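## Task

Scene 2: Find how many blue bins sit on the shelving, then move precisely that number of boxes from the desk into the gray tote on that desk. Every moved box must rest fully inside the tote, not on its edge. Nothing new may end up on the floor, and all other items must stay on their shelf, table or counter. The robot must not topple or finish leaning, or the task fails. Anything that stays in place only because the robot is holding it does not count.

## Robot and tools

Robot: a simulated Hello Robot Stretch 3 with one arm. It has a two-wheel base (0.33 m long, 0.34 m wide), a lift that slides up a mast, and a telescoping arm pointing out the robot's RIGHT side, ending in a wrist and a two-finger gripper. The base cannot move sideways, so to shift the gripper forward or back you drive the base. Turning in place pivots about the point between the drive wheels, 0.05 m behind the front edge; with the arm retracted and wrist folded the swept circle has radius 0.28 m, and an unfolded level wrist reaches beyond it. Loose objects may occasionally get nudged by something.

Frames: the base frame has its origin on the floor between the drive wheels, x forward, y left, z up. hand_pose is reported in it, located where the closed fingertips meet; with all wrist joints at zero its x axis points up, y back along the arm toward the mast, z toward the rear. The odometry frame is the base frame at scene start.

Tools:
- execute_actions: argument actions is a list holding one action or none (empty list just returns state and images). An action may contain base, joints, or both, plus optional contact_limits. base holds exactly one relative command: {"translate_m": d}, a drive of d metres from the current spot (forward positive, -1 to 1), or {"rotate_rad": d}, a turn in place of d radians (left/counter-clockwise positive, -3.2 to 3.2). joints is a single object of absolute targets keyed by name: lift_m 0 to 1.1 (arm height), arm_m 0 to 0.52 (extension), wrist_yaw_rad -1.345 to 4.42 (0 along the arm, positive swings toward the front, 3.0 folds over the base), wrist_pitch_rad -1.57 to 0.451 (0 level, negative tips fingers down), wrist_roll_rad -2.911 to 2.911, gripper_m -0.089 to 0.179 (larger is wider; real fingertip gap is about 0.007 less when nearly shut, 0.025 less when fully open, zero below 0.007), head_pan_rad -3.953 to 1.73 (0 forward, positive left, -1.57 looks along the arm), head_tilt_rad -1.53 to 0.419 (negative down). contact_limits accepts only arm_m: a motor_effort percentage 1 to 100 at which the arm motion halts with contact_stop (negative direction when retracting); smaller is softer but too small halts instantly; it also caps holding force until the next action. cameras picks which of head_camera, nav_camera, wrist_camera (or all) return images; omitted/null means all, [] means none. Bad keys, unknown cameras or out-of-range numbers reject the whole call with no motion. Motions in one action start together but may finish at different times. A joint or base left out of an action may still be driving toward an earlier target.
- wait: seconds 0 to 10; commands nothing and returns state and images.
- zoom_image: camera name and region [x0, y0, x1, y1] in pixels of that camera's latest full image, at most 504 by 504. Image sizes: head_camera 896x504, nav_camera 672x504 (fisheye), wrist_camera 644x364.
- finished_scene: scene number 1 or 2; irreversible, reports success, then loads the next scene's task. Replying without any tool call ends everything.
If a result reports a stop, the later execute_actions, wait and finished_scene calls in that same reply are skipped.

Result lines: base_status and joint_status tell how each motion ended: done (for the base this only means the wheels turned enough, slip included), off_target (resting away from target, maybe still pushing), contact_stop, time_out, torque_fault (old target dropped). on_its_own describes uncommanded behaviour; "held at" there is the held target, not the position. joint_positions give readings, with done tolerances lift/arm ±0.004, wrist yaw/roll ±0.02, pitch ±0.05, gripper ±0.004, head ±0.02. lidar_m lists 12 distances in metres, 30 degree sectors starting straight ahead and going counter-clockwise (4th left, 7th behind, 10th right), in a plane 0.17 m above the floor, range 0.15 to 12, "-" for nothing; it misses clear objects, low objects, table tops and sometimes thin legs, and the mast or low lift can block sectors 5, 6, 9, 10. wrist_depth_mm and head_depth_mm are 7x7 grids of median depth (45-1000 mm and 280-4000 mm; head grid is in the sideways image). base_odometry is wheel-based, heading -3.142 to 3.142; turned_by_wheels and turned_by_imu give turn since the last result; base_tilt in degrees (forward/right positive, fixed bias up to ~4). motor_effort is percent of max, bracket is peak; readings carry fixed and random error; positive wheel effort pushes forward.

Gripper: to grasp, command below the object's width; lower squeezes harder but a stall guard may weaken grip. To let go, command at least 0.02 above where the fingers met the object. Neither reading nor status proves you hold anything; check images.

Contact and slack: the arm and lift stop and go limp when pushed hard against something; a slack lift may sink under load or press upward if fingers close on a surface. Base, wrist and head have no such stop and keep shoving. Long hard loads make a wrist servo switch off for 10 s (torque_fault).

Safety: fold or unfold the wrist (yaw to 3.0) only with lift_m between 0.32 and 0.95, wrist_pitch_rad -0.4, roll near 0; once folded the lift may go down to 0.25. With yaw below -0.4 keep pitch at -0.5 or lower. Pushing into something rigid with the gripper above about 0.45 m can tip the robot, more so with raised contact limits or repeated pushes; never drive while gripping or pressing something fixed. If snagged, reverse the last move in small steps, pull the gripper free, and lower lift_m to about 0.2 if still leaning. Fast base travel needs lift_m under 0.30, arm_m under 0.03 and wrist_yaw_rad above 2.54. Avoid dropping, slamming or hard shoving objects; the robot holds its last command while you think.

Each tool is called after "Call:" as a command line: name --argument value for each argument, lists and objects as JSON in quotes; but a table of rows of numbers goes row by row, as --pt "numbers of a row", without its own name.

## Session

Call:
execute_actions --actions '[]'

Scene clock: 0.00 s.
base_odometry: x=+0.000 y=+0.000 heading=+0.000 (m, m, rad; odometry frame)
turned_by_wheels: +0.000 (rad since the last result)
turned_by_imu: +0.000 (rad since the last result)
base_tilt: forward=+0.7 right=-1.4 (deg)
lidar_m: 0.89 0.71 0.70 0.76 1.15 2.71 1.64 1.15 1.60 1.71 1.60 1.60
head_depth_mm: 1843 2025 1914 1852 1783 1733 1634 / 1815 2163 1656 1631 1598 1550 1506 / 1817 2211 1385 1352 1321 1299 1262 / 1805 1205 1181 1147 1123 1109 1087 / 1712 1037 1017 1005 982 965 955 / 1568 913 897 885 875 862 847 / 830 813 805 792 784 772 765
base_status: not commanded
joint_positions: lift_m=+0.485 arm_m=+0.002 wrist_yaw_rad=+3.036 wrist_pitch_rad=-0.443 wrist_roll_rad=-0.007 gripper_m=+0.037 head_pan_rad=+0.008 head_tilt_rad=+0.003
joint_status: not commanded
motor_effort: left_wheel=+0 right_wheel=+0 lift_m=+27 arm_m=-1 wrist_yaw_rad=+0 wrist_pitch_rad=+6 wrist_roll_rad=+1 gripper_m=+0 head_pan_rad=-1 head_tilt_rad=+1 (%)
hand_pose: x=+0.0021 y=+0.0733 z=+0.4919 quat_wxyz=(+0.191, +0.694, +0.119, +0.683) (m; base frame)
wrist_depth_mm: - - 923 804 692 608 540 / - - - 848 747 650 580 / - - - 946 793 688 615 / - - - - 862 742 645 / 882 900 950 905 869 794 686 / 761 777 - 771 806 769 723 / 650 654 - 663 641 662 673
pictures: head_camera (sideways: a quarter turn clockwise sets it upright), nav_camera (sideways: a quarter turn counterclockwise sets it upright), wrist_camera
Images, in order (width x height): head_camera 896x504, nav_camera 672x504, wrist_camera 644x364.

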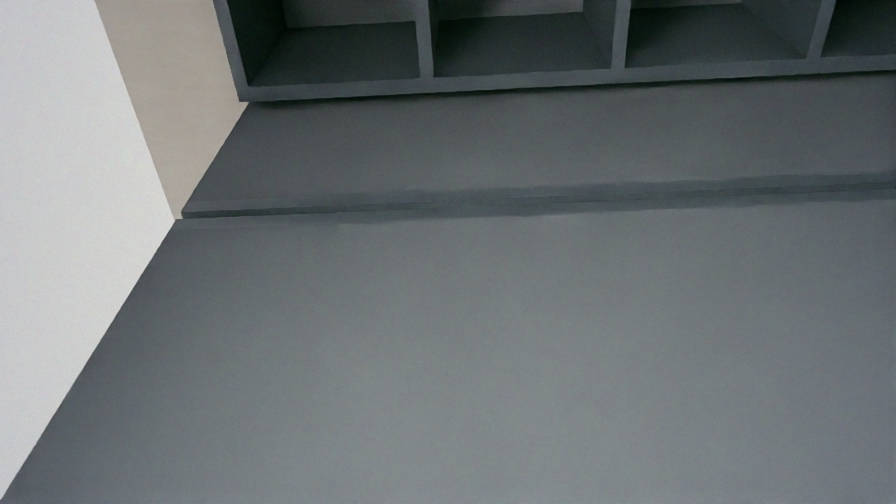

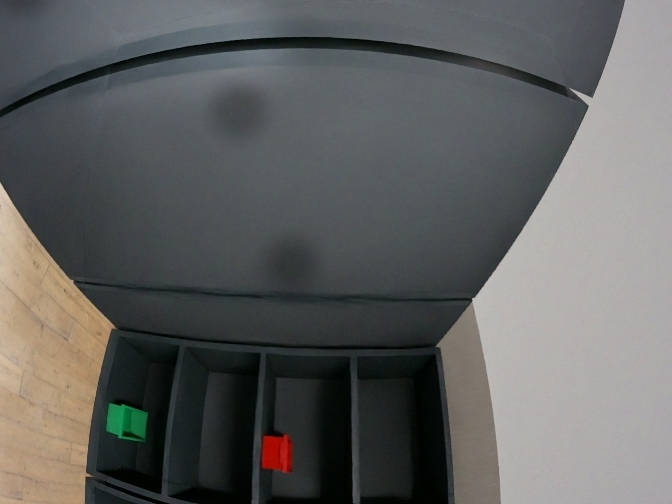

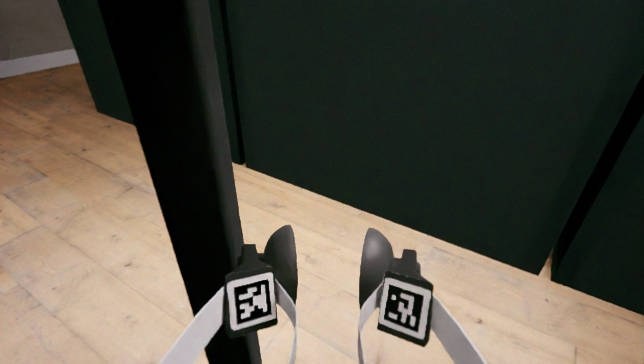

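Call:
execute_actions --actions '[{"joints":{"lift_m":0.27,"arm_m":0.0,"wrist_pitch_rad":-0.4,"wrist_yaw_rad":3.07,"head_pan_rad":-1.0,"head_tilt_rad":-0.25}}]' --cameras '["head_camera","nav_camera"]'

Call:
execute_actions --actions '[{"joints":{"head_pan_rad":-2.4,"head_tilt_rad":-0.45}}]' --cameras '["head_camera","nav_camera"]'

Scene clock: 10.57 s.
base_odometry: x=+0.000 y=+0.000 heading=+0.000 (m, m, rad; odometry frame)
turned_by_wheels: +0.000 (rad since the last result)
turned_by_imu: -0.002 (rad since the last result)
base_tilt: forward=+0.7 right=-1.3 (deg)
lidar_m: 0.90 0.71 0.70 0.76 1.15 2.71 1.64 1.15 1.60 1.71 1.61 1.60
head_depth_mm: 2208 2219 2316 2421 2512 2244 1686 / 2011 1918 1973 2018 2100 2076 1724 / 2037 2130 2203 2307 2128 2125 1716 / 1829 2010 2134 2178 2034 2145 1723 / 1794 1968 2049 2094 2033 2175 1728 / 1558 1486 1522 1594 1657 1754 1726 / 1491 1802 1883 1926 1963 2031 1680
base_status: not commanded
joint_positions: lift_m=+0.271 arm_m=+0.002 wrist_yaw_rad=+3.067 wrist_pitch_rad=-0.421 wrist_roll_rad=-0.007 gripper_m=+0.037 head_pan_rad=-0.993 head_tilt_rad=-0.247
joint_status: all done
joint sent to its limit — the command would take arm_m past its lower limit, so that joint was sent only as far as its limit.
motor_effort: left_wheel=+0(0) right_wheel=+1(1) lift_m=+15(20) arm_m=-1(4) wrist_yaw_rad=+3(3) wrist_pitch_rad=+8(8) wrist_roll_rad=+1(1) gripper_m=+0(0) head_pan_rad=-5(49) head_tilt_rad=-2(12) (%)
hand_pose: x=-0.0046 y=+0.0767 z=+0.2825 quat_wxyz=(+0.173, +0.694, +0.123, +0.688) (m; base frame)
wrist_depth_mm: - - 921 823 698 616 547 / - - - 875 749 645 568 / 985 997 - 917 807 688 606 / 748 760 754 763 762 718 647 / 610 612 - 618 612 623 627 / 504 507 - 528 535 514 522 / 442 - - - 428 446 444
pictures: head_camera (sideways: a quarter turn clockwise sets it upright), nav_camera (sideways: a quarter turn counterclockwise sets it upright)
Images, in order (width x height): head_camera 896x504, nav_camera 672x504.

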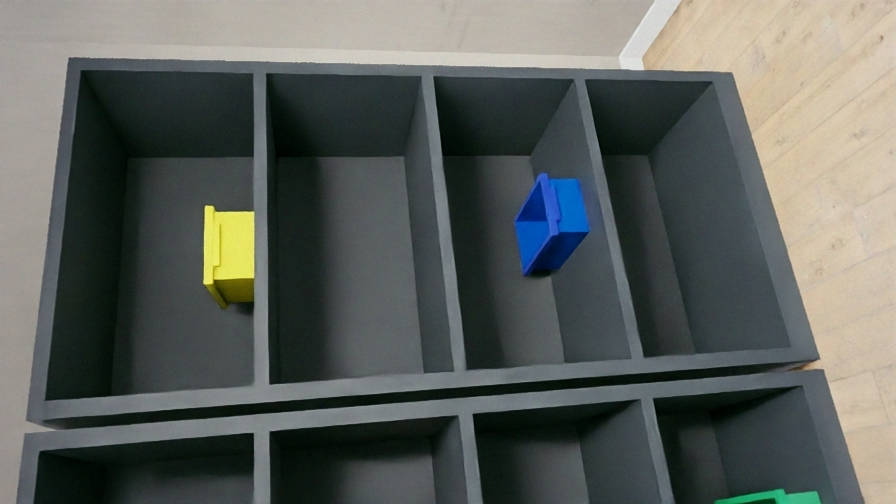

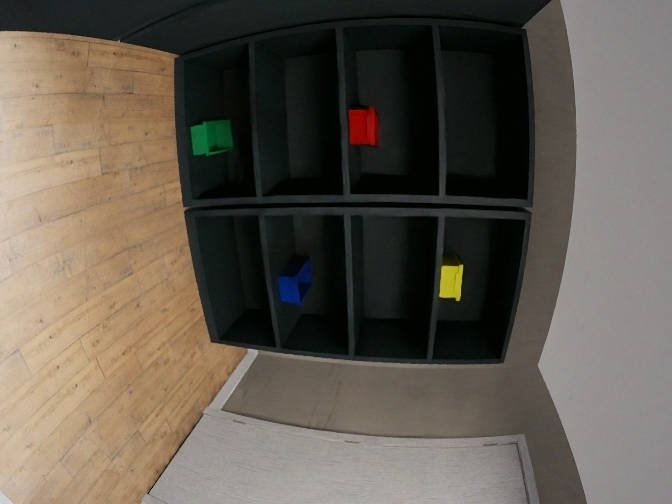

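Scene clock: 11.80 s.
base_odometry: x=+0.000 y=+0.000 heading=+0.000 (m, m, rad; odometry frame)
turned_by_wheels: +0.000 (rad since the last result)
turned_by_imu: +0.000 (rad since the last result)
base_tilt: forward=+0.7 right=-1.3 (deg)
lidar_m: 0.89 0.71 0.70 0.76 1.15 2.72 1.64 1.15 1.60 1.71 1.60 1.60
head_depth_mm: 1485 1612 1736 1247 1111 1740 1404 / 1465 1563 1696 1278 1118 1744 1422 / 1430 1522 1645 1409 1071 1755 1418 / 1400 1496 1611 1505 1077 1614 1378 / 1372 1469 1578 1617 1172 1784 1425 / 1334 1441 1530 1657 1799 1786 1432 / 1318 1405 1494 1609 1750 1789 1432
base_status: not commanded
joint_positions: lift_m=+0.271 arm_m=+0.002 wrist_yaw_rad=+3.067 wrist_pitch_rad=-0.421 wrist_roll_rad=-0.007 gripper_m=+0.037 head_pan_rad=-2.393 head_tilt_rad=-0.444
joint_status: all done
motor_effort: left_wheel=+0(0) right_wheel=+0(0) lift_m=+15(15) arm_m=+0(0) wrist_yaw_rad=+3(3) wrist_pitch_rad=+8(8) wrist_roll_rad=+1(1) gripper_m=+0(0) head_pan_rad=-5(49) head_tilt_rad=-2(13) (%)
hand_pose: x=-0.0046 y=+0.0767 z=+0.2825 quat_wxyz=(+0.173, +0.694, +0.123, +0.688) (m; base frame)
wrist_depth_mm: - - 932 815 697 607 544 / - - - 893 743 656 567 / 979 999 - 910 811 691 609 / 754 760 744 764 764 715 643 / 605 607 - 614 619 623 624 / 506 506 - 536 534 518 515 / 444 - - - 430 444 447
pictures: head_camera (sideways: a quarter turn clockwise sets it upright), nav_camera (sideways: a quarter turn counterclockwise sets it upright)
Images, in order (width x height): head_camera 896x504, nav_camera 672x504.

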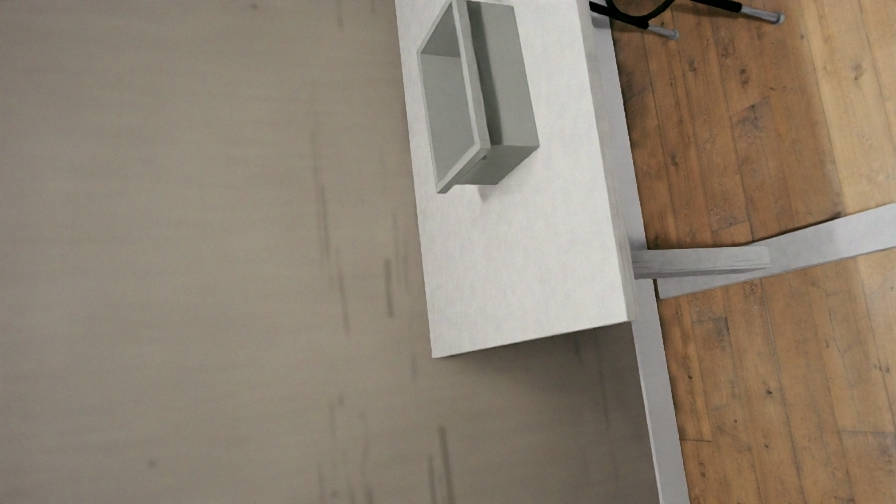

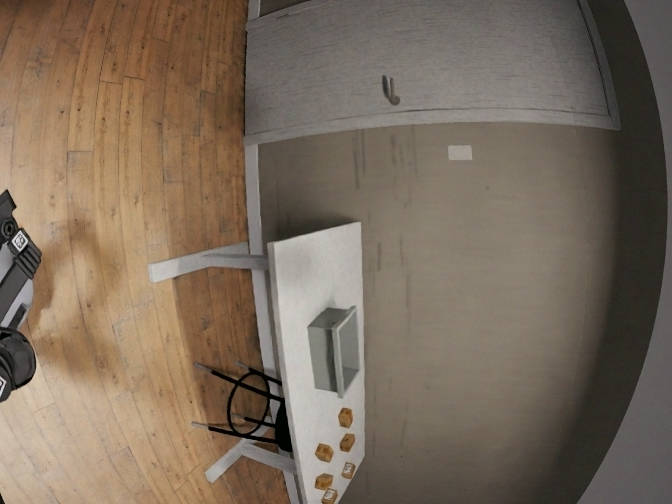

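Call:
execute_actions --actions '[{"base":{"rotate_rad":2.3},"joints":{"head_pan_rad":0.0,"head_tilt_rad":-0.5}}]' --cameras '["head_camera","nav_camera"]'

Scene clock: 37.03 s.
base_odometry: x=+0.000 y=+0.000 heading=+2.300 (m, m, rad; odometry frame)
turned_by_wheels: +2.300 (rad since the last result)
turned_by_imu: +2.254 (rad since the last result)
base_tilt: forward=+0.7 right=-1.2 (deg)
lidar_m: 1.56 2.73 1.26 1.15 1.60 1.89 1.60 1.30 0.79 0.70 0.71 0.84
head_depth_mm: 1147 1196 1252 1316 1379 1453 1359 / 1380 1460 1542 1648 1747 1660 1362 / 2486 2664 2889 2841 2065 1664 1362 / 2450 2623 2846 2964 2153 1671 1371 / 2378 2544 2733 2923 2160 1681 1375 / 2326 2503 2687 2876 2176 1696 1377 / 2262 2402 2609 2795 2200 1688 1391
base_status: done
joint_positions: lift_m=+0.271 arm_m=+0.002 wrist_yaw_rad=+3.067 wrist_pitch_rad=-0.421 wrist_roll_rad=-0.007 gripper_m=+0.037 head_pan_rad=-0.007 head_tilt_rad=-0.494
joint_status: all done
motor_effort: left_wheel=-2(9) right_wheel=+2(12) lift_m=+15(15) arm_m=+0(0) wrist_yaw_rad=+2(2) wrist_pitch_rad=+8(8) wrist_roll_rad=+1(0) gripper_m=+0(1) head_pan_rad=+3(48) head_tilt_rad=-2(5) (%)
hand_pose: x=-0.0046 y=+0.0767 z=+0.2825 quat_wxyz=(+0.173, +0.694, +0.123, +0.688) (m; base frame)
wrist_depth_mm: - - - - - - - / - - - - - - - / 992 988 - 974 - - - / 745 751 749 761 775 785 772 / 601 604 - 608 607 624 623 / 501 509 - 534 527 520 520 / 448 - - - 428 444 447
pictures: head_camera (sideways: a quarter turn clockwise sets it upright), nav_camera (sideways: a quarter turn counterclockwise sets it upright)
Images, in order (width x height): head_camera 896x504, nav_camera 672x504.

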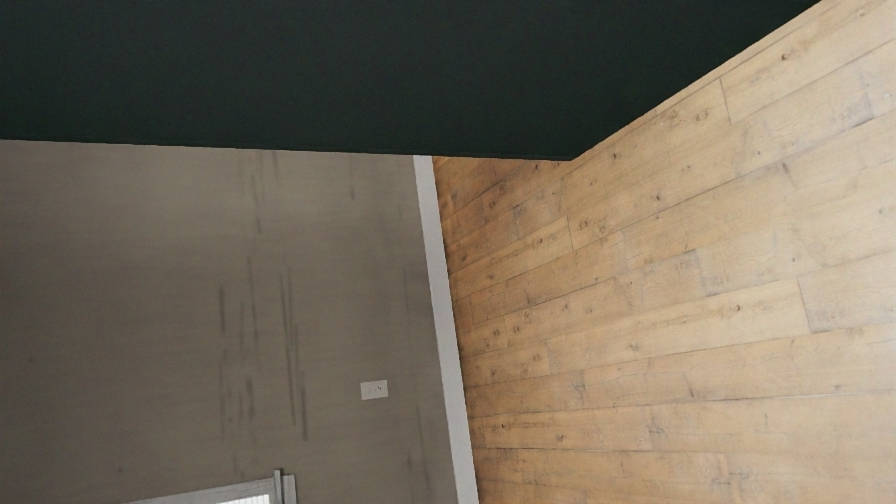

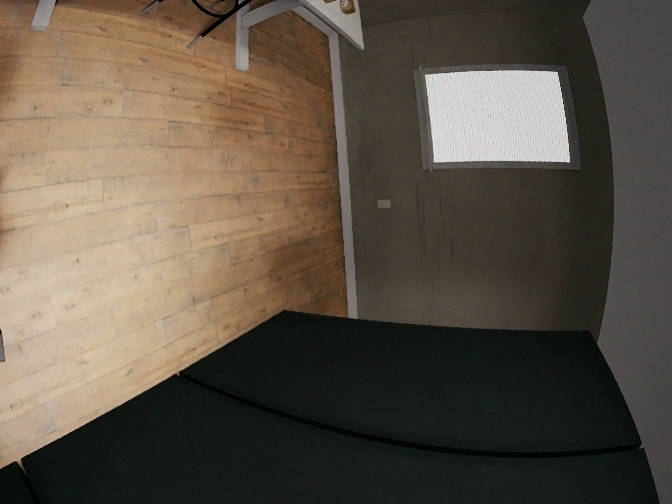

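Call:
execute_actions --actions '[{"base":{"translate_m":1.0},"joints":{"head_pan_rad":1.4,"head_tilt_rad":-0.45}}]' --cameras '["head_camera","nav_camera"]'

Scene clock: 63.93 s.
base_odometry: x=-0.666 y=+0.746 heading=+2.300 (m, m, rad; odometry frame)
turned_by_wheels: +0.000 (rad since the last result)
turned_by_imu: +0.001 (rad since the last result)
base_tilt: forward=+0.6 right=-1.3 (deg)
lidar_m: 1.74 1.74 2.03 1.11 1.50 2.16 2.60 0.91 0.56 0.50 0.50 0.60
head_depth_mm: 1960 2087 2301 2478 2233 1723 1385 / 1867 1989 2171 2370 2272 1729 1396 / 1770 1900 2053 2219 2280 1724 1406 / 1708 1809 1959 1454 2207 1738 1413 / 1627 1746 1873 1475 1743 1735 1403 / 1561 1658 1779 1485 2025 1724 1410 / 1502 1597 1712 1445 1232 1699 1414
base_status: done
joint_positions: lift_m=+0.271 arm_m=+0.002 wrist_yaw_rad=+3.068 wrist_pitch_rad=-0.421 wrist_roll_rad=-0.007 gripper_m=+0.037 head_pan_rad=+1.393 head_tilt_rad=-0.458
joint_status: all done
motor_effort: left_wheel=-2(7) right_wheel=+3(10) lift_m=+15(15) arm_m=-1(1) wrist_yaw_rad=+3(2) wrist_pitch_rad=+8(8) wrist_roll_rad=+0(1) gripper_m=+0(1) head_pan_rad=+3(48) head_tilt_rad=+2(7) (%)
hand_pose: x=-0.0047 y=+0.0767 z=+0.2825 quat_wxyz=(+0.173, +0.694, +0.123, +0.688) (m; base frame)
wrist_depth_mm: - - - - - - - / - - - - - - - / 978 992 - - - - - / 737 755 751 766 766 779 782 / 612 605 - 617 613 612 611 / 503 516 - 534 533 516 517 / 448 - - - 430 442 443
pictures: head_camera (sideways: a quarter turn clockwise sets it upright), nav_camera (sideways: a quarter turn counterclockwise sets it upright)
Images, in order (width x height): head_camera 896x504, nav_camera 672x504.

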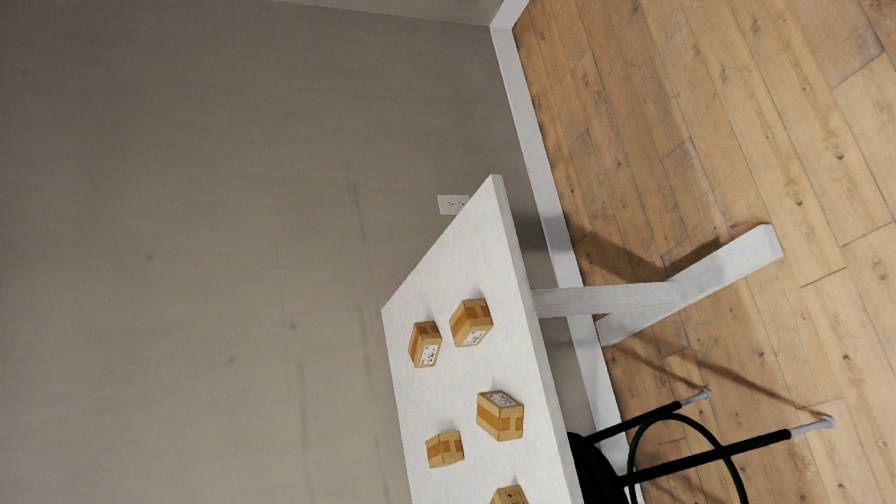

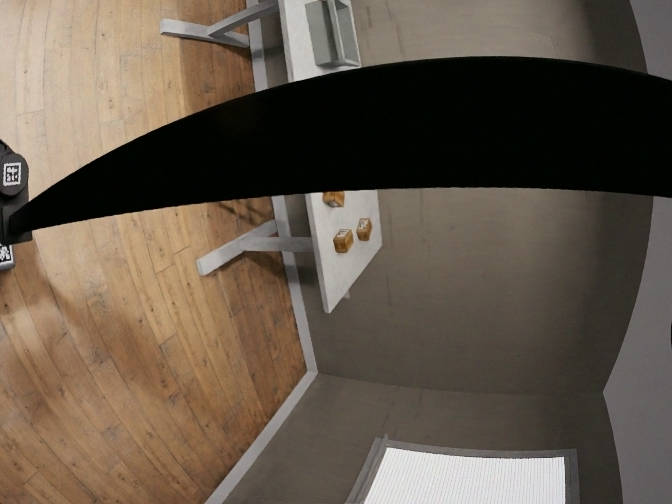

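Call:
execute_actions --actions '[{"base":{"translate_m":1.0},"joints":{"head_pan_rad":-1.4,"head_tilt_rad":-0.45}}]' --cameras '["head_camera","nav_camera"]'

Scene clock: 75.00 s.
base_odometry: x=-1.332 y=+1.492 heading=+2.300 (m, m, rad; odometry frame)
turned_by_wheels: +0.000 (rad since the last result)
turned_by_imu: +0.001 (rad since the last result)
base_tilt: forward=+0.7 right=-1.3 (deg)
lidar_m: 0.76 0.76 0.91 1.70 2.01 1.60 3.60 0.54 0.40 0.61 1.38 0.85
head_depth_mm: 1521 1618 725 740 760 782 803 / 1524 1637 1754 1919 2075 1718 1364 / 1526 1625 1758 1907 2064 1728 1405 / 1510 1622 1765 1912 2048 1739 1403 / 1504 1608 1748 1893 2031 1747 1417 / 1492 1600 1726 1868 2030 1764 1423 / 1488 1599 1713 1854 2006 1763 1430
base_status: done
joint_positions: lift_m=+0.271 arm_m=+0.002 wrist_yaw_rad=+3.068 wrist_pitch_rad=-0.421 wrist_roll_rad=-0.007 gripper_m=+0.037 head_pan_rad=-1.393 head_tilt_rad=-0.457
joint_status: all done
motor_effort: left_wheel=-2(7) right_wheel=+3(10) lift_m=+16(16) arm_m=-1(1) wrist_yaw_rad=+2(2) wrist_pitch_rad=+8(8) wrist_roll_rad=+1(1) gripper_m=+1(0) head_pan_rad=-4(49) head_tilt_rad=+2(3) (%)
hand_pose: x=-0.0047 y=+0.0767 z=+0.2825 quat_wxyz=(+0.173, +0.694, +0.123, +0.688) (m; base frame)
wrist_depth_mm: - - - - - 958 723 / - - - - - 981 735 / 974 992 - - - 957 742 / 745 748 760 770 773 768 724 / 599 604 - 618 623 618 622 / 507 509 - 530 535 523 522 / 450 - - - 428 442 443
pictures: head_camera (sideways: a quarter turn clockwise sets it upright), nav_camera (sideways: a quarter turn counterclockwise sets it upright)
Images, in order (width x height): head_camera 896x504, nav_camera 672x504.

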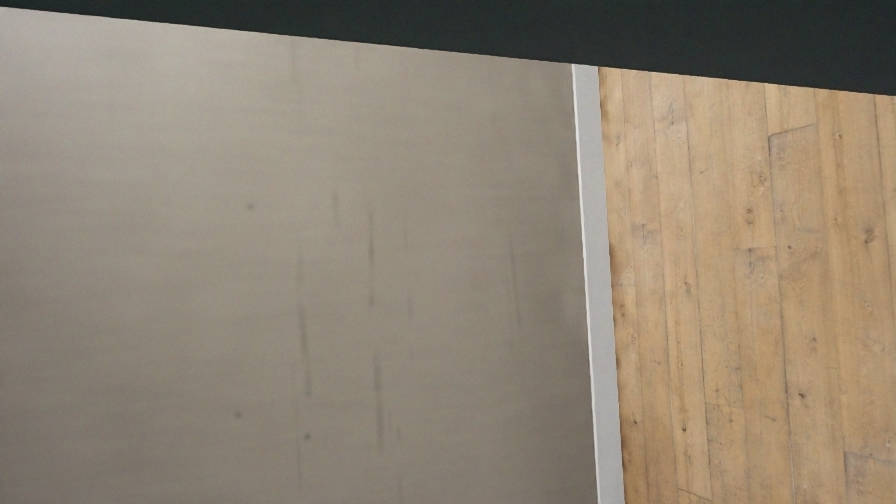

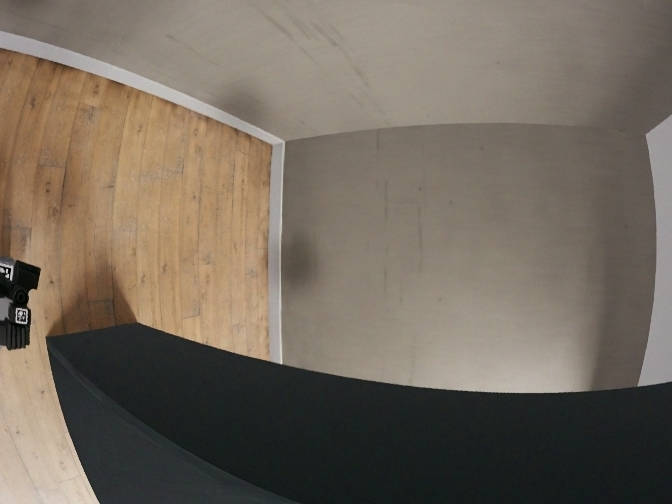

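Call:
execute_actions --actions '[{"base":{"rotate_rad":-1.29},"joints":{"head_pan_rad":-0.3,"head_tilt_rad":-0.8}}]' --cameras '["nav_camera"]'

Scene clock: 104.57 s.
base_odometry: x=-1.332 y=+1.492 heading=+1.010 (m, m, rad; odometry frame)
turned_by_wheels: -1.290 (rad since the last result)
turned_by_imu: -1.267 (rad since the last result)
base_tilt: forward=+0.6 right=-1.3 (deg)
lidar_m: 1.77 0.99 0.77 0.76 0.81 1.18 1.63 2.02 3.11 0.88 0.40 0.42
head_depth_mm: 426 455 486 522 571 674 992 / 517 558 604 664 732 818 1003 / 651 720 806 905 1046 1224 1165 / 1588 1801 2071 1927 1575 1346 1171 / 1546 1741 2009 1940 1591 1352 1178 / 1514 1700 1926 1916 1579 1350 1177 / 1464 1658 1893 1923 1588 1364 1181
base_status: done
joint_positions: lift_m=+0.271 arm_m=+0.002 wrist_yaw_rad=+3.068 wrist_pitch_rad=-0.421 wrist_roll_rad=-0.007 gripper_m=+0.037 head_pan_rad=-0.307 head_tilt_rad=-0.790
joint_status: all done
motor_effort: left_wheel=+2(11) right_wheel=-1(7) lift_m=+15(15) arm_m=+0(1) wrist_yaw_rad=+2(2) wrist_pitch_rad=+8(8) wrist_roll_rad=+1(0) gripper_m=-1(0) head_pan_rad=+4(48) head_tilt_rad=-3(18) (%)
hand_pose: x=-0.0047 y=+0.0767 z=+0.2826 quat_wxyz=(+0.173, +0.694, +0.123, +0.688) (m; base frame)
wrist_depth_mm: 736 739 723 737 720 721 711 / 792 792 795 780 769 772 776 / 860 859 839 830 830 838 810 / 743 744 776 767 765 784 774 / 600 608 - 606 623 617 627 / 501 510 - 534 539 516 517 / 446 - - - 426 444 445
pictures: nav_camera (sideways: a quarter turn counterclockwise sets it upright)
Images, in order (width x height): nav_camera 672x504.

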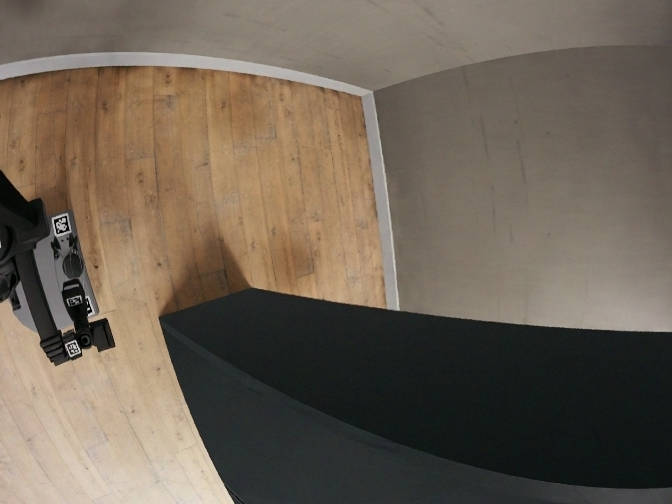

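Call:
execute_actions --actions '[{"base":{"translate_m":1.0},"joints":{"head_pan_rad":-1.75,"head_tilt_rad":-0.3}}]' --cameras '["head_camera","nav_camera"]'

Scene clock: 118.13 s.
base_odometry: x=-0.800 y=+2.338 heading=+1.010 (m, m, rad; odometry frame)
turned_by_wheels: +0.000 (rad since the last result)
turned_by_imu: +0.002 (rad since the last result)
base_tilt: forward=+0.7 right=-1.3 (deg)
lidar_m: 0.77 0.82 0.68 0.67 0.71 1.05 2.63 0.47 0.44 1.90 1.01 0.79
head_depth_mm: 1101 1097 1237 901 694 1064 935 / 1100 1067 1210 1008 1338 1161 967 / 1104 1159 1223 1260 1377 1441 1502 / 1986 2040 2189 3142 2629 2098 1600 / 3687 3834 - - 3014 2083 1611 / 3624 3850 - - 3008 2121 1629 / 3476 3815 3789 3489 2864 2143 1622
base_status: done
joint_positions: lift_m=+0.271 arm_m=+0.002 wrist_yaw_rad=+3.068 wrist_pitch_rad=-0.421 wrist_roll_rad=-0.007 gripper_m=+0.037 head_pan_rad=-1.743 head_tilt_rad=-0.310
joint_status: all done
motor_effort: left_wheel=+1(11) right_wheel=-1(5) lift_m=+15(15) arm_m=-1(1) wrist_yaw_rad=+2(3) wrist_pitch_rad=+8(8) wrist_roll_rad=+1(1) gripper_m=+0(0) head_pan_rad=-3(47) head_tilt_rad=+3(23) (%)
hand_pose: x=-0.0047 y=+0.0767 z=+0.2826 quat_wxyz=(+0.173, +0.694, +0.123, +0.688) (m; base frame)
wrist_depth_mm: 668 658 640 645 639 639 632 / 715 717 708 701 689 675 677 / 778 772 770 757 752 745 729 / 746 743 758 764 762 762 746 / 606 608 - 609 617 615 627 / 505 509 - 533 536 517 519 / 441 - - - 431 446 442
pictures: head_camera (sideways: a quarter turn clockwise sets it upright), nav_camera (sideways: a quarter turn counterclockwise sets it upright)
Images, in order (width x height): head_camera 896x504, nav_camera 672x504.

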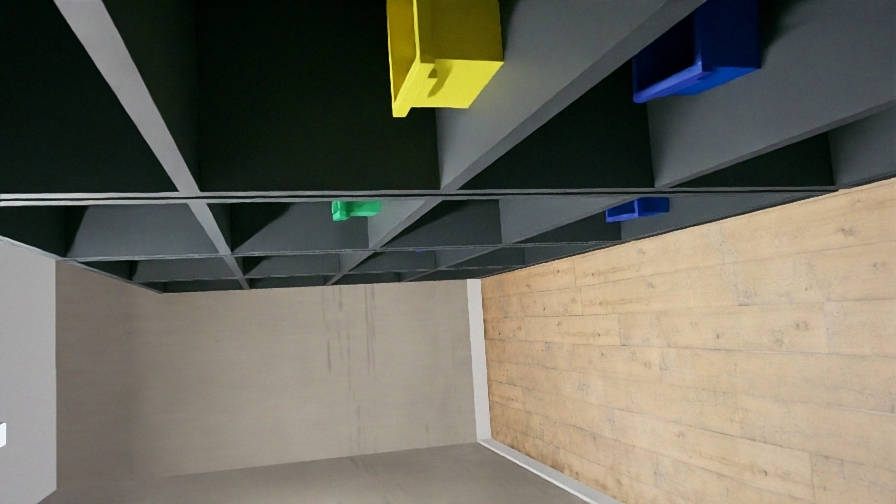

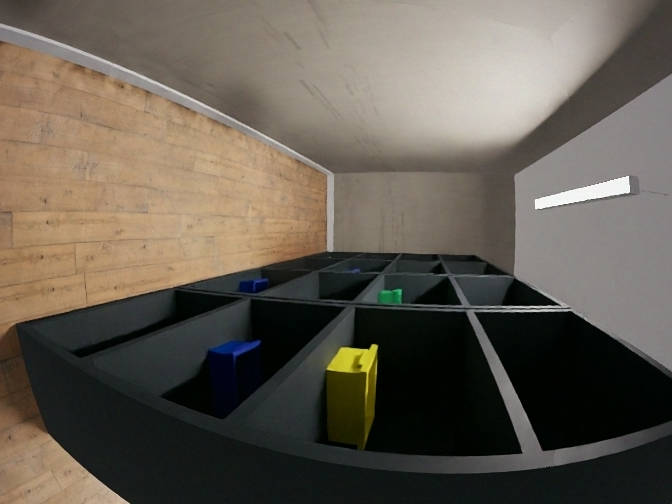

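Call:
execute_actions --actions '[{"base":{"rotate_rad":-1.345},"joints":{"head_pan_rad":-1.0,"head_tilt_rad":-0.3}}]' --cameras '[]'

Call:
execute_actions --actions '[{"base":{"translate_m":1.0},"joints":{"head_pan_rad":-2.0,"head_tilt_rad":-0.4}}]' --cameras '["nav_camera"]'

Scene clock: 145.93 s.
base_odometry: x=-0.800 y=+2.338 heading=-0.335 (m, m, rad; odometry frame)
turned_by_wheels: -1.345 (rad since the last result)
turned_by_imu: -1.320 (rad since the last result)
base_tilt: forward=+0.7 right=-1.2 (deg)
lidar_m: 1.40 0.86 0.77 0.77 0.75 0.67 0.67 0.80 1.51 0.65 0.43 1.26
head_depth_mm: 511 542 575 610 655 705 761 / 460 482 509 539 572 610 652 / 417 436 458 481 508 535 569 / 381 398 415 434 456 478 505 / 352 366 386 408 429 459 498 / 373 752 1285 952 722 588 959 / 478 898 1229 903 771 1168 993
base_status: done
joint_positions: lift_m=+0.271 arm_m=+0.002 wrist_yaw_rad=+3.068 wrist_pitch_rad=-0.421 wrist_roll_rad=-0.007 gripper_m=+0.037 head_pan_rad=-1.007 head_tilt_rad=-0.309
joint_status: all done
motor_effort: left_wheel=+2(12) right_wheel=-1(7) lift_m=+16(15) arm_m=+0(1) wrist_yaw_rad=+2(2) wrist_pitch_rad=+8(8) wrist_roll_rad=+1(1) gripper_m=+1(0) head_pan_rad=+4(45) head_tilt_rad=+2(4) (%)
hand_pose: x=-0.0047 y=+0.0767 z=+0.2826 quat_wxyz=(+0.173, +0.694, +0.123, +0.688) (m; base frame)
wrist_depth_mm: 633 763 800 767 719 673 639 / 646 778 885 834 757 730 680 / 657 813 910 882 817 781 721 / 668 754 761 767 768 771 751 / 603 609 - 615 613 622 622 / 506 505 - 527 530 516 516 / 445 - - - 432 444 448
pictures: none
No camera images: the call's "cameras" was empty. Leave "cameras" out to get every camera's image.

Scene clock: 150.97 s.
base_odometry: x=+0.144 y=+2.010 heading=-0.335 (m, m, rad; odometry frame)
turned_by_wheels: +0.000 (rad since the last result)
turned_by_imu: +0.002 (rad since the last result)
base_tilt: forward=+0.7 right=-1.2 (deg)
lidar_m: 0.81 0.50 0.45 0.45 0.54 1.02 1.62 0.79 1.02 0.64 0.68 1.36
head_depth_mm: 595 960 1025 886 685 1078 861 / 586 943 1010 894 692 1080 867 / 577 937 993 903 658 1091 867 / 564 920 978 680 662 1058 857 / 555 907 962 666 664 1100 850 / 546 898 951 659 636 1054 850 / 536 885 942 944 641 1072 879
base_status: done
joint_positions: lift_m=+0.271 arm_m=+0.002 wrist_yaw_rad=+3.068 wrist_pitch_rad=-0.421 wrist_roll_rad=-0.007 gripper_m=+0.037 head_pan_rad=-1.993 head_tilt_rad=-0.395
joint_status: all done
motor_effort: left_wheel=+1(11) right_wheel=+0(4) lift_m=+15(15) arm_m=-1(1) wrist_yaw_rad=+1(2) wrist_pitch_rad=+8(8) wrist_roll_rad=+1(1) gripper_m=+0(1) head_pan_rad=-4(48) head_tilt_rad=-2(8) (%)
hand_pose: x=-0.0047 y=+0.0767 z=+0.2826 quat_wxyz=(+0.173, +0.694, +0.123, +0.688) (m; base frame)
wrist_depth_mm: 587 551 492 470 433 411 387 / 639 602 529 502 473 436 411 / 712 672 575 549 510 470 442 / 737 686 632 588 544 510 468 / 609 605 - 610 573 535 501 / 502 512 - 529 534 527 516 / 448 - - - 429 440 447
pictures: nav_camera (sideways: a quarter turn counterclockwise sets it upright)
Images, in order (width x height): nav_camera 672x504.

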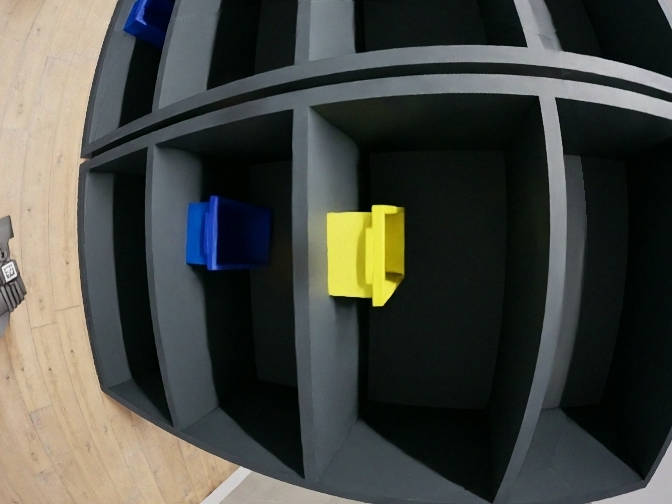

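Call:
execute_actions --actions '[{"base":{"translate_m":0.45},"joints":{"head_pan_rad":-0.85,"head_tilt_rad":-0.25}}]' --cameras '["head_camera","nav_camera"]'

Scene clock: 166.00 s.
base_odometry: x=+0.569 y=+1.862 heading=-0.335 (m, m, rad; odometry frame)
turned_by_wheels: +0.000 (rad since the last result)
turned_by_imu: +0.000 (rad since the last result)
base_tilt: forward=+0.6 right=-1.3 (deg)
lidar_m: 0.55 0.34 0.30 0.30 0.37 0.69 2.05 1.21 0.71 0.91 0.92 1.89
head_depth_mm: 1008 1030 1099 1089 1185 1237 1059 / 935 971 1016 1062 1108 1160 1207 / 1398 1328 1834 1239 1698 1345 1478 / 1619 1863 1978 1685 1795 1936 1650 / 1714 1789 1857 1901 1963 2046 1703 / 2533 2256 2650 2761 2767 2290 1707 / 2472 2518 2611 2703 2815 2277 1724
base_status: done
joint_positions: lift_m=+0.271 arm_m=+0.002 wrist_yaw_rad=+3.068 wrist_pitch_rad=-0.421 wrist_roll_rad=-0.007 gripper_m=+0.037 head_pan_rad=-0.857 head_tilt_rad=-0.260
joint_status: all done
motor_effort: left_wheel=+1(11) right_wheel=+0(6) lift_m=+15(15) arm_m=-1(1) wrist_yaw_rad=+2(2) wrist_pitch_rad=+8(8) wrist_roll_rad=+0(1) gripper_m=+0(0) head_pan_rad=+4(47) head_tilt_rad=+3(10) (%)
hand_pose: x=-0.0047 y=+0.0767 z=+0.2826 quat_wxyz=(+0.173, +0.694, +0.123, +0.688) (m; base frame)
wrist_depth_mm: 414 391 347 329 309 288 270 / 454 426 375 356 330 308 289 / 505 463 403 387 354 332 311 / 562 514 446 417 387 359 333 / 579 555 - 460 416 389 360 / 504 507 - 482 431 413 388 / 445 - - - 427 429 409
pictures: head_camera (sideways: a quarter turn clockwise sets it upright), nav_camera (sideways: a quarter turn counterclockwise sets it upright)
Images, in order (width x height): head_camera 896x504, nav_camera 672x504.

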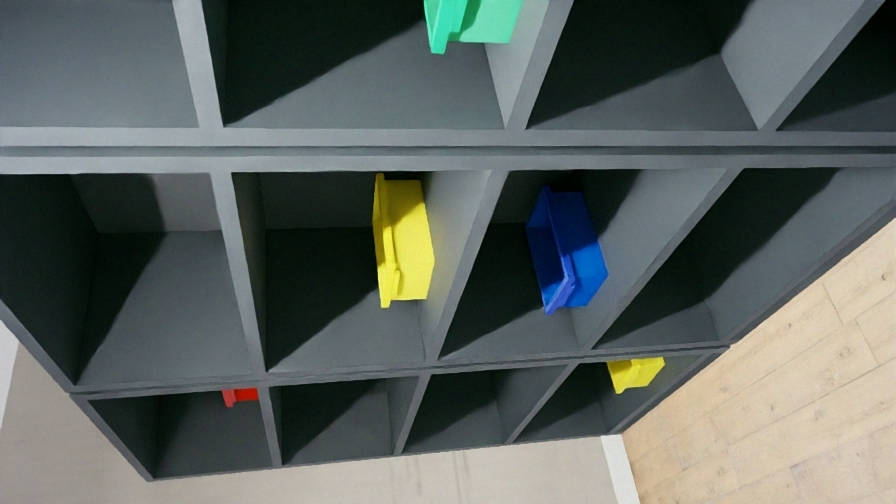

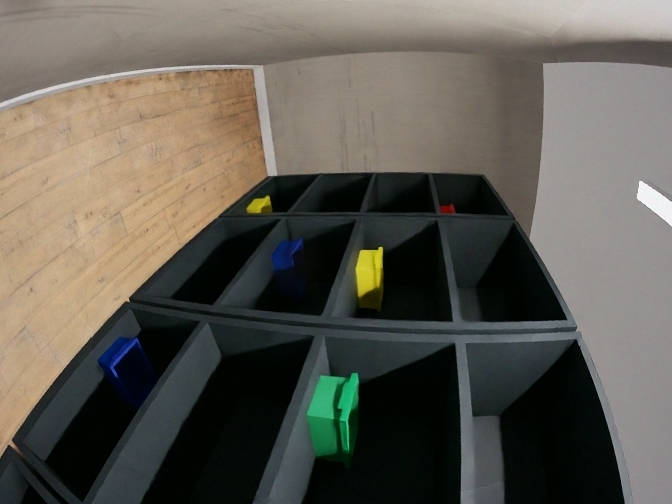

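Call:
zoom_image --camera "head_camera" --region '[200, 300, 704, 504]'

Call:
zoom_image --camera "nav_camera" --region '[0, 280, 504, 504]'

Region (200, 300, 704, 504) of head_camera's 896x504 image, scaled by 1.000; it fills the top 204 rows of this view, and the rest is white.

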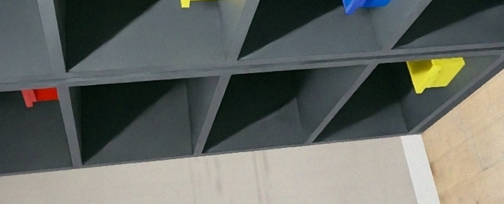

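Region (0, 280, 504, 504) of nav_camera's 672x504 image, scaled by 1.000.

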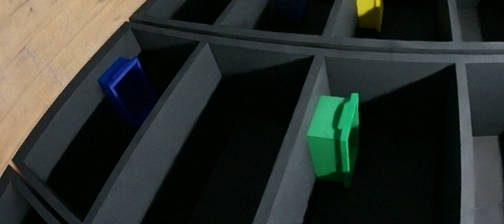

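Call:
zoom_image --camera "head_camera" --region '[260, 340, 460, 440]'

Call:
zoom_image --camera "head_camera" --region '[410, 335, 610, 435]'

Region (260, 340, 460, 440) of head_camera's 896x504 image, scaled by 2.520, with more detail than that image has.

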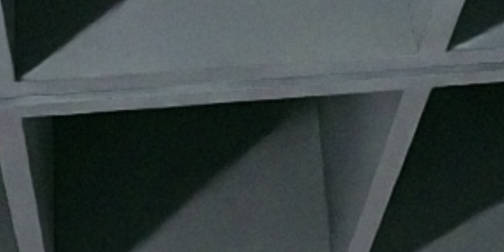

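Region (410, 335, 610, 435) of head_camera's 896x504 image, scaled by 2.520, with more detail than that image has.

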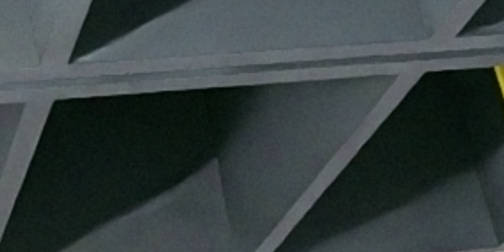

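Call:
execute_actions --actions '[{"base":{"translate_m":-0.45},"joints":{"head_pan_rad":-1.15,"head_tilt_rad":-0.25}}]' --cameras '["head_camera","nav_camera"]'

Call:
execute_actions --actions '[{"base":{"translate_m":-1.0},"joints":{"head_pan_rad":0.0,"head_tilt_rad":-0.8}}]' --cameras '[]'

Scene clock: 289.17 s.
base_odometry: x=+0.144 y=+2.010 heading=-0.335 (m, m, rad; odometry frame)
turned_by_wheels: +0.000 (rad since the last result)
turned_by_imu: -0.003 (rad since the last result)
base_tilt: forward=+0.8 right=-1.3 (deg)
lidar_m: 0.81 0.50 0.45 0.45 0.54 1.02 1.62 0.79 1.02 0.64 0.68 1.36
head_depth_mm: 525 547 582 617 645 649 739 / 561 578 597 622 649 677 713 / 1089 669 1193 1209 789 1258 964 / 1197 969 1302 1332 920 1328 1001 / 1294 1219 1449 1248 1014 1326 1083 / 1350 1326 1435 1157 1478 1346 1436 / 1242 1232 1302 1267 1359 1352 1457
base_status: done
joint_positions: lift_m=+0.271 arm_m=+0.002 wrist_yaw_rad=+3.068 wrist_pitch_rad=-0.421 wrist_roll_rad=-0.007 gripper_m=+0.037 head_pan_rad=-1.143 head_tilt_rad=-0.260
joint_status: all done
motor_effort: left_wheel=+2(7) right_wheel=-1(7) lift_m=+15(16) arm_m=-1(0) wrist_yaw_rad=+3(1) wrist_pitch_rad=+8(8) wrist_roll_rad=+1(1) gripper_m=+0(0) head_pan_rad=-4(28) head_tilt_rad=+3(1) (%)
hand_pose: x=-0.0047 y=+0.0767 z=+0.2826 quat_wxyz=(+0.173, +0.694, +0.123, +0.688) (m; base frame)
wrist_depth_mm: 590 556 493 467 434 411 385 / 644 602 527 497 470 440 410 / 713 662 577 549 501 471 439 / 738 701 618 589 549 507 468 / 599 606 - 610 572 539 504 / 504 509 - 530 535 522 517 / 446 - - - 430 444 447
pictures: head_camera (sideways: a quarter turn clockwise sets it upright), nav_camera (sideways: a quarter turn counterclockwise sets it upright)
Images, in order (width x height): head_camera 896x504, nav_camera 672x504.

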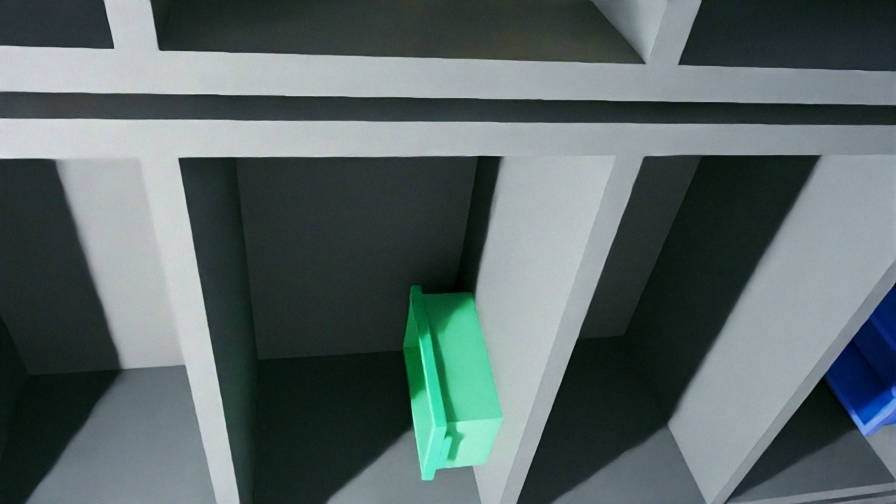

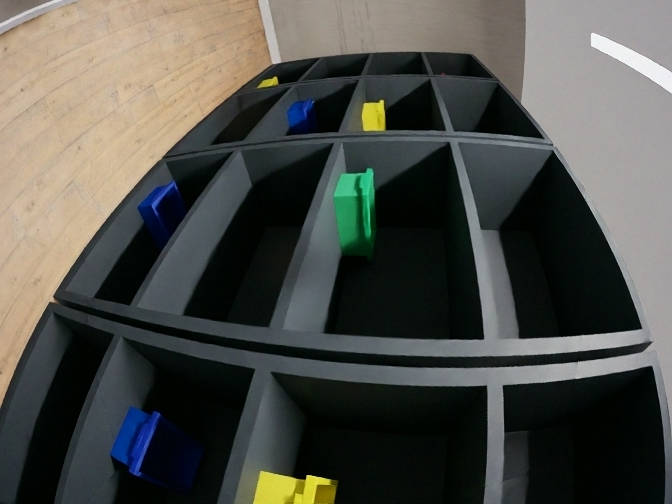

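Scene clock: 294.10 s.
base_odometry: x=-0.800 y=+2.338 heading=-0.335 (m, m, rad; odometry frame)
turned_by_wheels: +0.000 (rad since the last result)
turned_by_imu: -0.005 (rad since the last result)
base_tilt: forward=+0.8 right=-1.3 (deg)
lidar_m: 1.40 0.86 0.77 0.78 0.75 0.67 0.67 0.81 1.51 0.65 0.43 1.26
head_depth_mm: 3534 3235 2371 1886 1557 1311 1144 / 3630 3268 2431 1896 1571 1338 1165 / 3594 3314 2399 1907 1578 1344 1167 / 2486 2802 2405 1890 1578 1344 1173 / 1846 2010 2170 1908 1585 1355 1178 / 1470 1570 1703 1767 1586 1353 1177 / 1231 1293 1364 1457 1507 1343 1177
base_status: done
joint_positions: lift_m=+0.271 arm_m=+0.002 wrist_yaw_rad=+3.068 wrist_pitch_rad=-0.421 wrist_roll_rad=-0.007 gripper_m=+0.037 head_pan_rad=-0.007 head_tilt_rad=-0.791
joint_status: all done
motor_effort: left_wheel=+2(7) right_wheel=-1(8) lift_m=+15(15) arm_m=-1(1) wrist_yaw_rad=+2(2) wrist_pitch_rad=+8(8) wrist_roll_rad=+1(1) gripper_m=+0(1) head_pan_rad=+3(47) head_tilt_rad=-3(25) (%)
hand_pose: x=-0.0047 y=+0.0767 z=+0.2826 quat_wxyz=(+0.173, +0.694, +0.123, +0.688) (m; base frame)
wrist_depth_mm: 644 754 816 764 722 673 636 / 648 776 874 821 768 731 689 / 668 813 899 875 820 762 721 / 658 733 751 760 771 767 748 / 600 605 - 612 620 615 621 / 509 509 - 531 529 516 519 / 447 - - - 432 445 444
pictures: none
No camera images: the call's "cameras" was empty. Leave "cameras" out to get every camera's image.

Call:
execute_actions --actions '[{"base":{"rotate_rad":-1.745}}]' --cameras '["nav_camera"]'

Scene clock: 307.67 s.
base_odometry: x=-0.800 y=+2.338 heading=-2.080 (m, m, rad; odometry frame)
turned_by_wheels: -1.745 (rad since the last result)
turned_by_imu: -1.712 (rad since the last result)
base_tilt: forward=+0.6 right=-1.3 (deg)
lidar_m: 2.61 0.44 0.43 1.89 0.95 0.77 0.77 0.83 0.67 0.67 0.73 1.15
head_depth_mm: 2575 2808 2377 1901 1567 1332 1164 / 2589 2920 2399 1891 1581 1338 1167 / 2666 2968 2409 1897 1565 1339 1167 / 2674 3012 2423 1893 1581 1355 1170 / 2563 2920 2434 1923 1576 1352 1175 / 2603 3020 2422 1936 1508 1246 1155 / 2385 3073 2355 849 874 902 930
base_status: done
joint_positions: lift_m=+0.271 arm_m=+0.002 wrist_yaw_rad=+3.068 wrist_pitch_rad=-0.421 wrist_roll_rad=-0.007 gripper_m=+0.037 head_pan_rad=-0.007 head_tilt_rad=-0.791
joint_status: not commanded
motor_effort: left_wheel=+2(12) right_wheel=-1(7) lift_m=+15(16) arm_m=-1(1) wrist_yaw_rad=+3(2) wrist_pitch_rad=+8(8) wrist_roll_rad=+1(1) gripper_m=+0(0) head_pan_rad=+3(3) head_tilt_rad=-3(3) (%)
hand_pose: x=-0.0047 y=+0.0767 z=+0.2826 quat_wxyz=(+0.173, +0.694, +0.123, +0.688) (m; base frame)
wrist_depth_mm: 823 - - - - - 357 / 858 - - - - - 374 / 845 982 - - - 838 395 / 750 750 756 762 760 622 422 / 608 606 - 611 623 532 468 / 506 507 - 526 530 511 504 / 445 - - - 427 450 445
pictures: nav_camera (sideways: a quarter turn counterclockwise sets it upright)
Images, in order (width x height): nav_camera 672x504.

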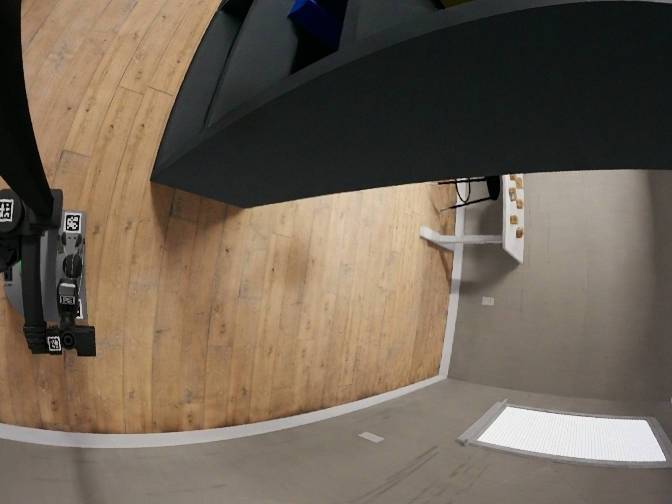

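Call:
execute_actions --actions '[{"base":{"translate_m":1.0},"joints":{"head_pan_rad":0.45,"head_tilt_rad":-0.45}}]' --cameras '["head_camera","nav_camera"]'

Scene clock: 320.70 s.
base_odometry: x=-1.287 y=+1.465 heading=-2.080 (m, m, rad; odometry frame)
turned_by_wheels: +0.000 (rad since the last result)
turned_by_imu: +0.002 (rad since the last result)
base_tilt: forward=+0.7 right=-1.4 (deg)
lidar_m: 1.62 1.83 3.47 0.69 0.35 0.35 1.76 1.02 0.83 0.83 0.92 1.44
head_depth_mm: 1738 1842 1962 1621 2077 1716 1383 / 1832 1946 2062 1631 2267 1680 1398 / 1939 2079 2172 1776 2181 1738 1406 / 2063 2224 2342 1791 2253 1743 1403 / 2182 2370 2444 2810 2291 1751 1408 / 2357 2534 2662 2532 2307 1753 1421 / 2504 2737 2933 3173 2313 1758 1420
base_status: done
joint_positions: lift_m=+0.271 arm_m=+0.002 wrist_yaw_rad=+3.068 wrist_pitch_rad=-0.421 wrist_roll_rad=-0.007 gripper_m=+0.037 head_pan_rad=+0.443 head_tilt_rad=-0.457
joint_status: all done
motor_effort: left_wheel=+1(10) right_wheel=-1(4) lift_m=+15(15) arm_m=-1(1) wrist_yaw_rad=+2(3) wrist_pitch_rad=+8(8) wrist_roll_rad=+0(1) gripper_m=+0(0) head_pan_rad=+3(34) head_tilt_rad=+2(17) (%)
hand_pose: x=-0.0047 y=+0.0767 z=+0.2826 quat_wxyz=(+0.173, +0.694, +0.123, +0.688) (m; base frame)
wrist_depth_mm: 312 380 901 - - - - / 318 390 956 - - - - / 322 417 924 - - - - / 329 425 756 768 760 783 799 / 353 453 - 612 616 616 633 / 395 463 - 533 530 517 518 / 433 - - - 424 447 444
pictures: head_camera (sideways: a quarter turn clockwise sets it upright), nav_camera (sideways: a quarter turn counterclockwise sets it upright)
Images, in order (width x height): head_camera 896x504, nav_camera 672x504.

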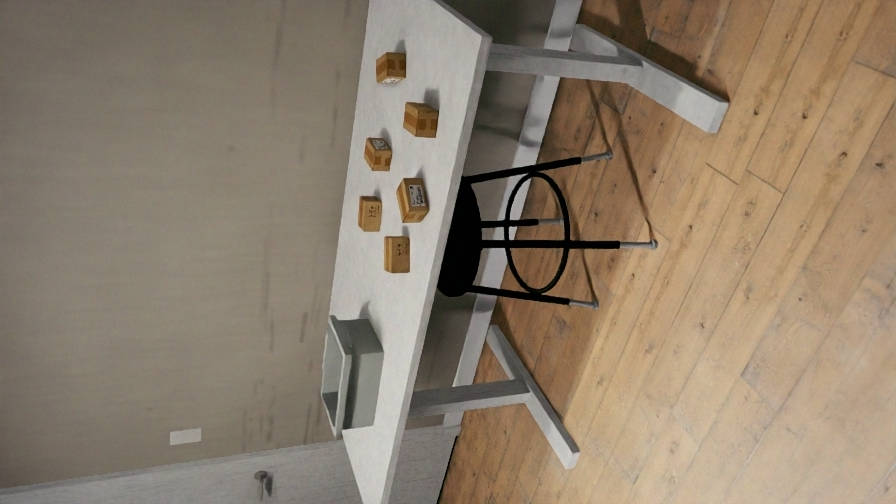

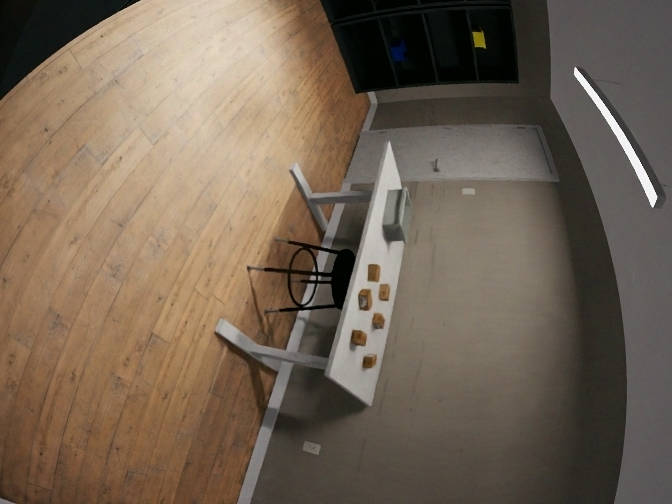

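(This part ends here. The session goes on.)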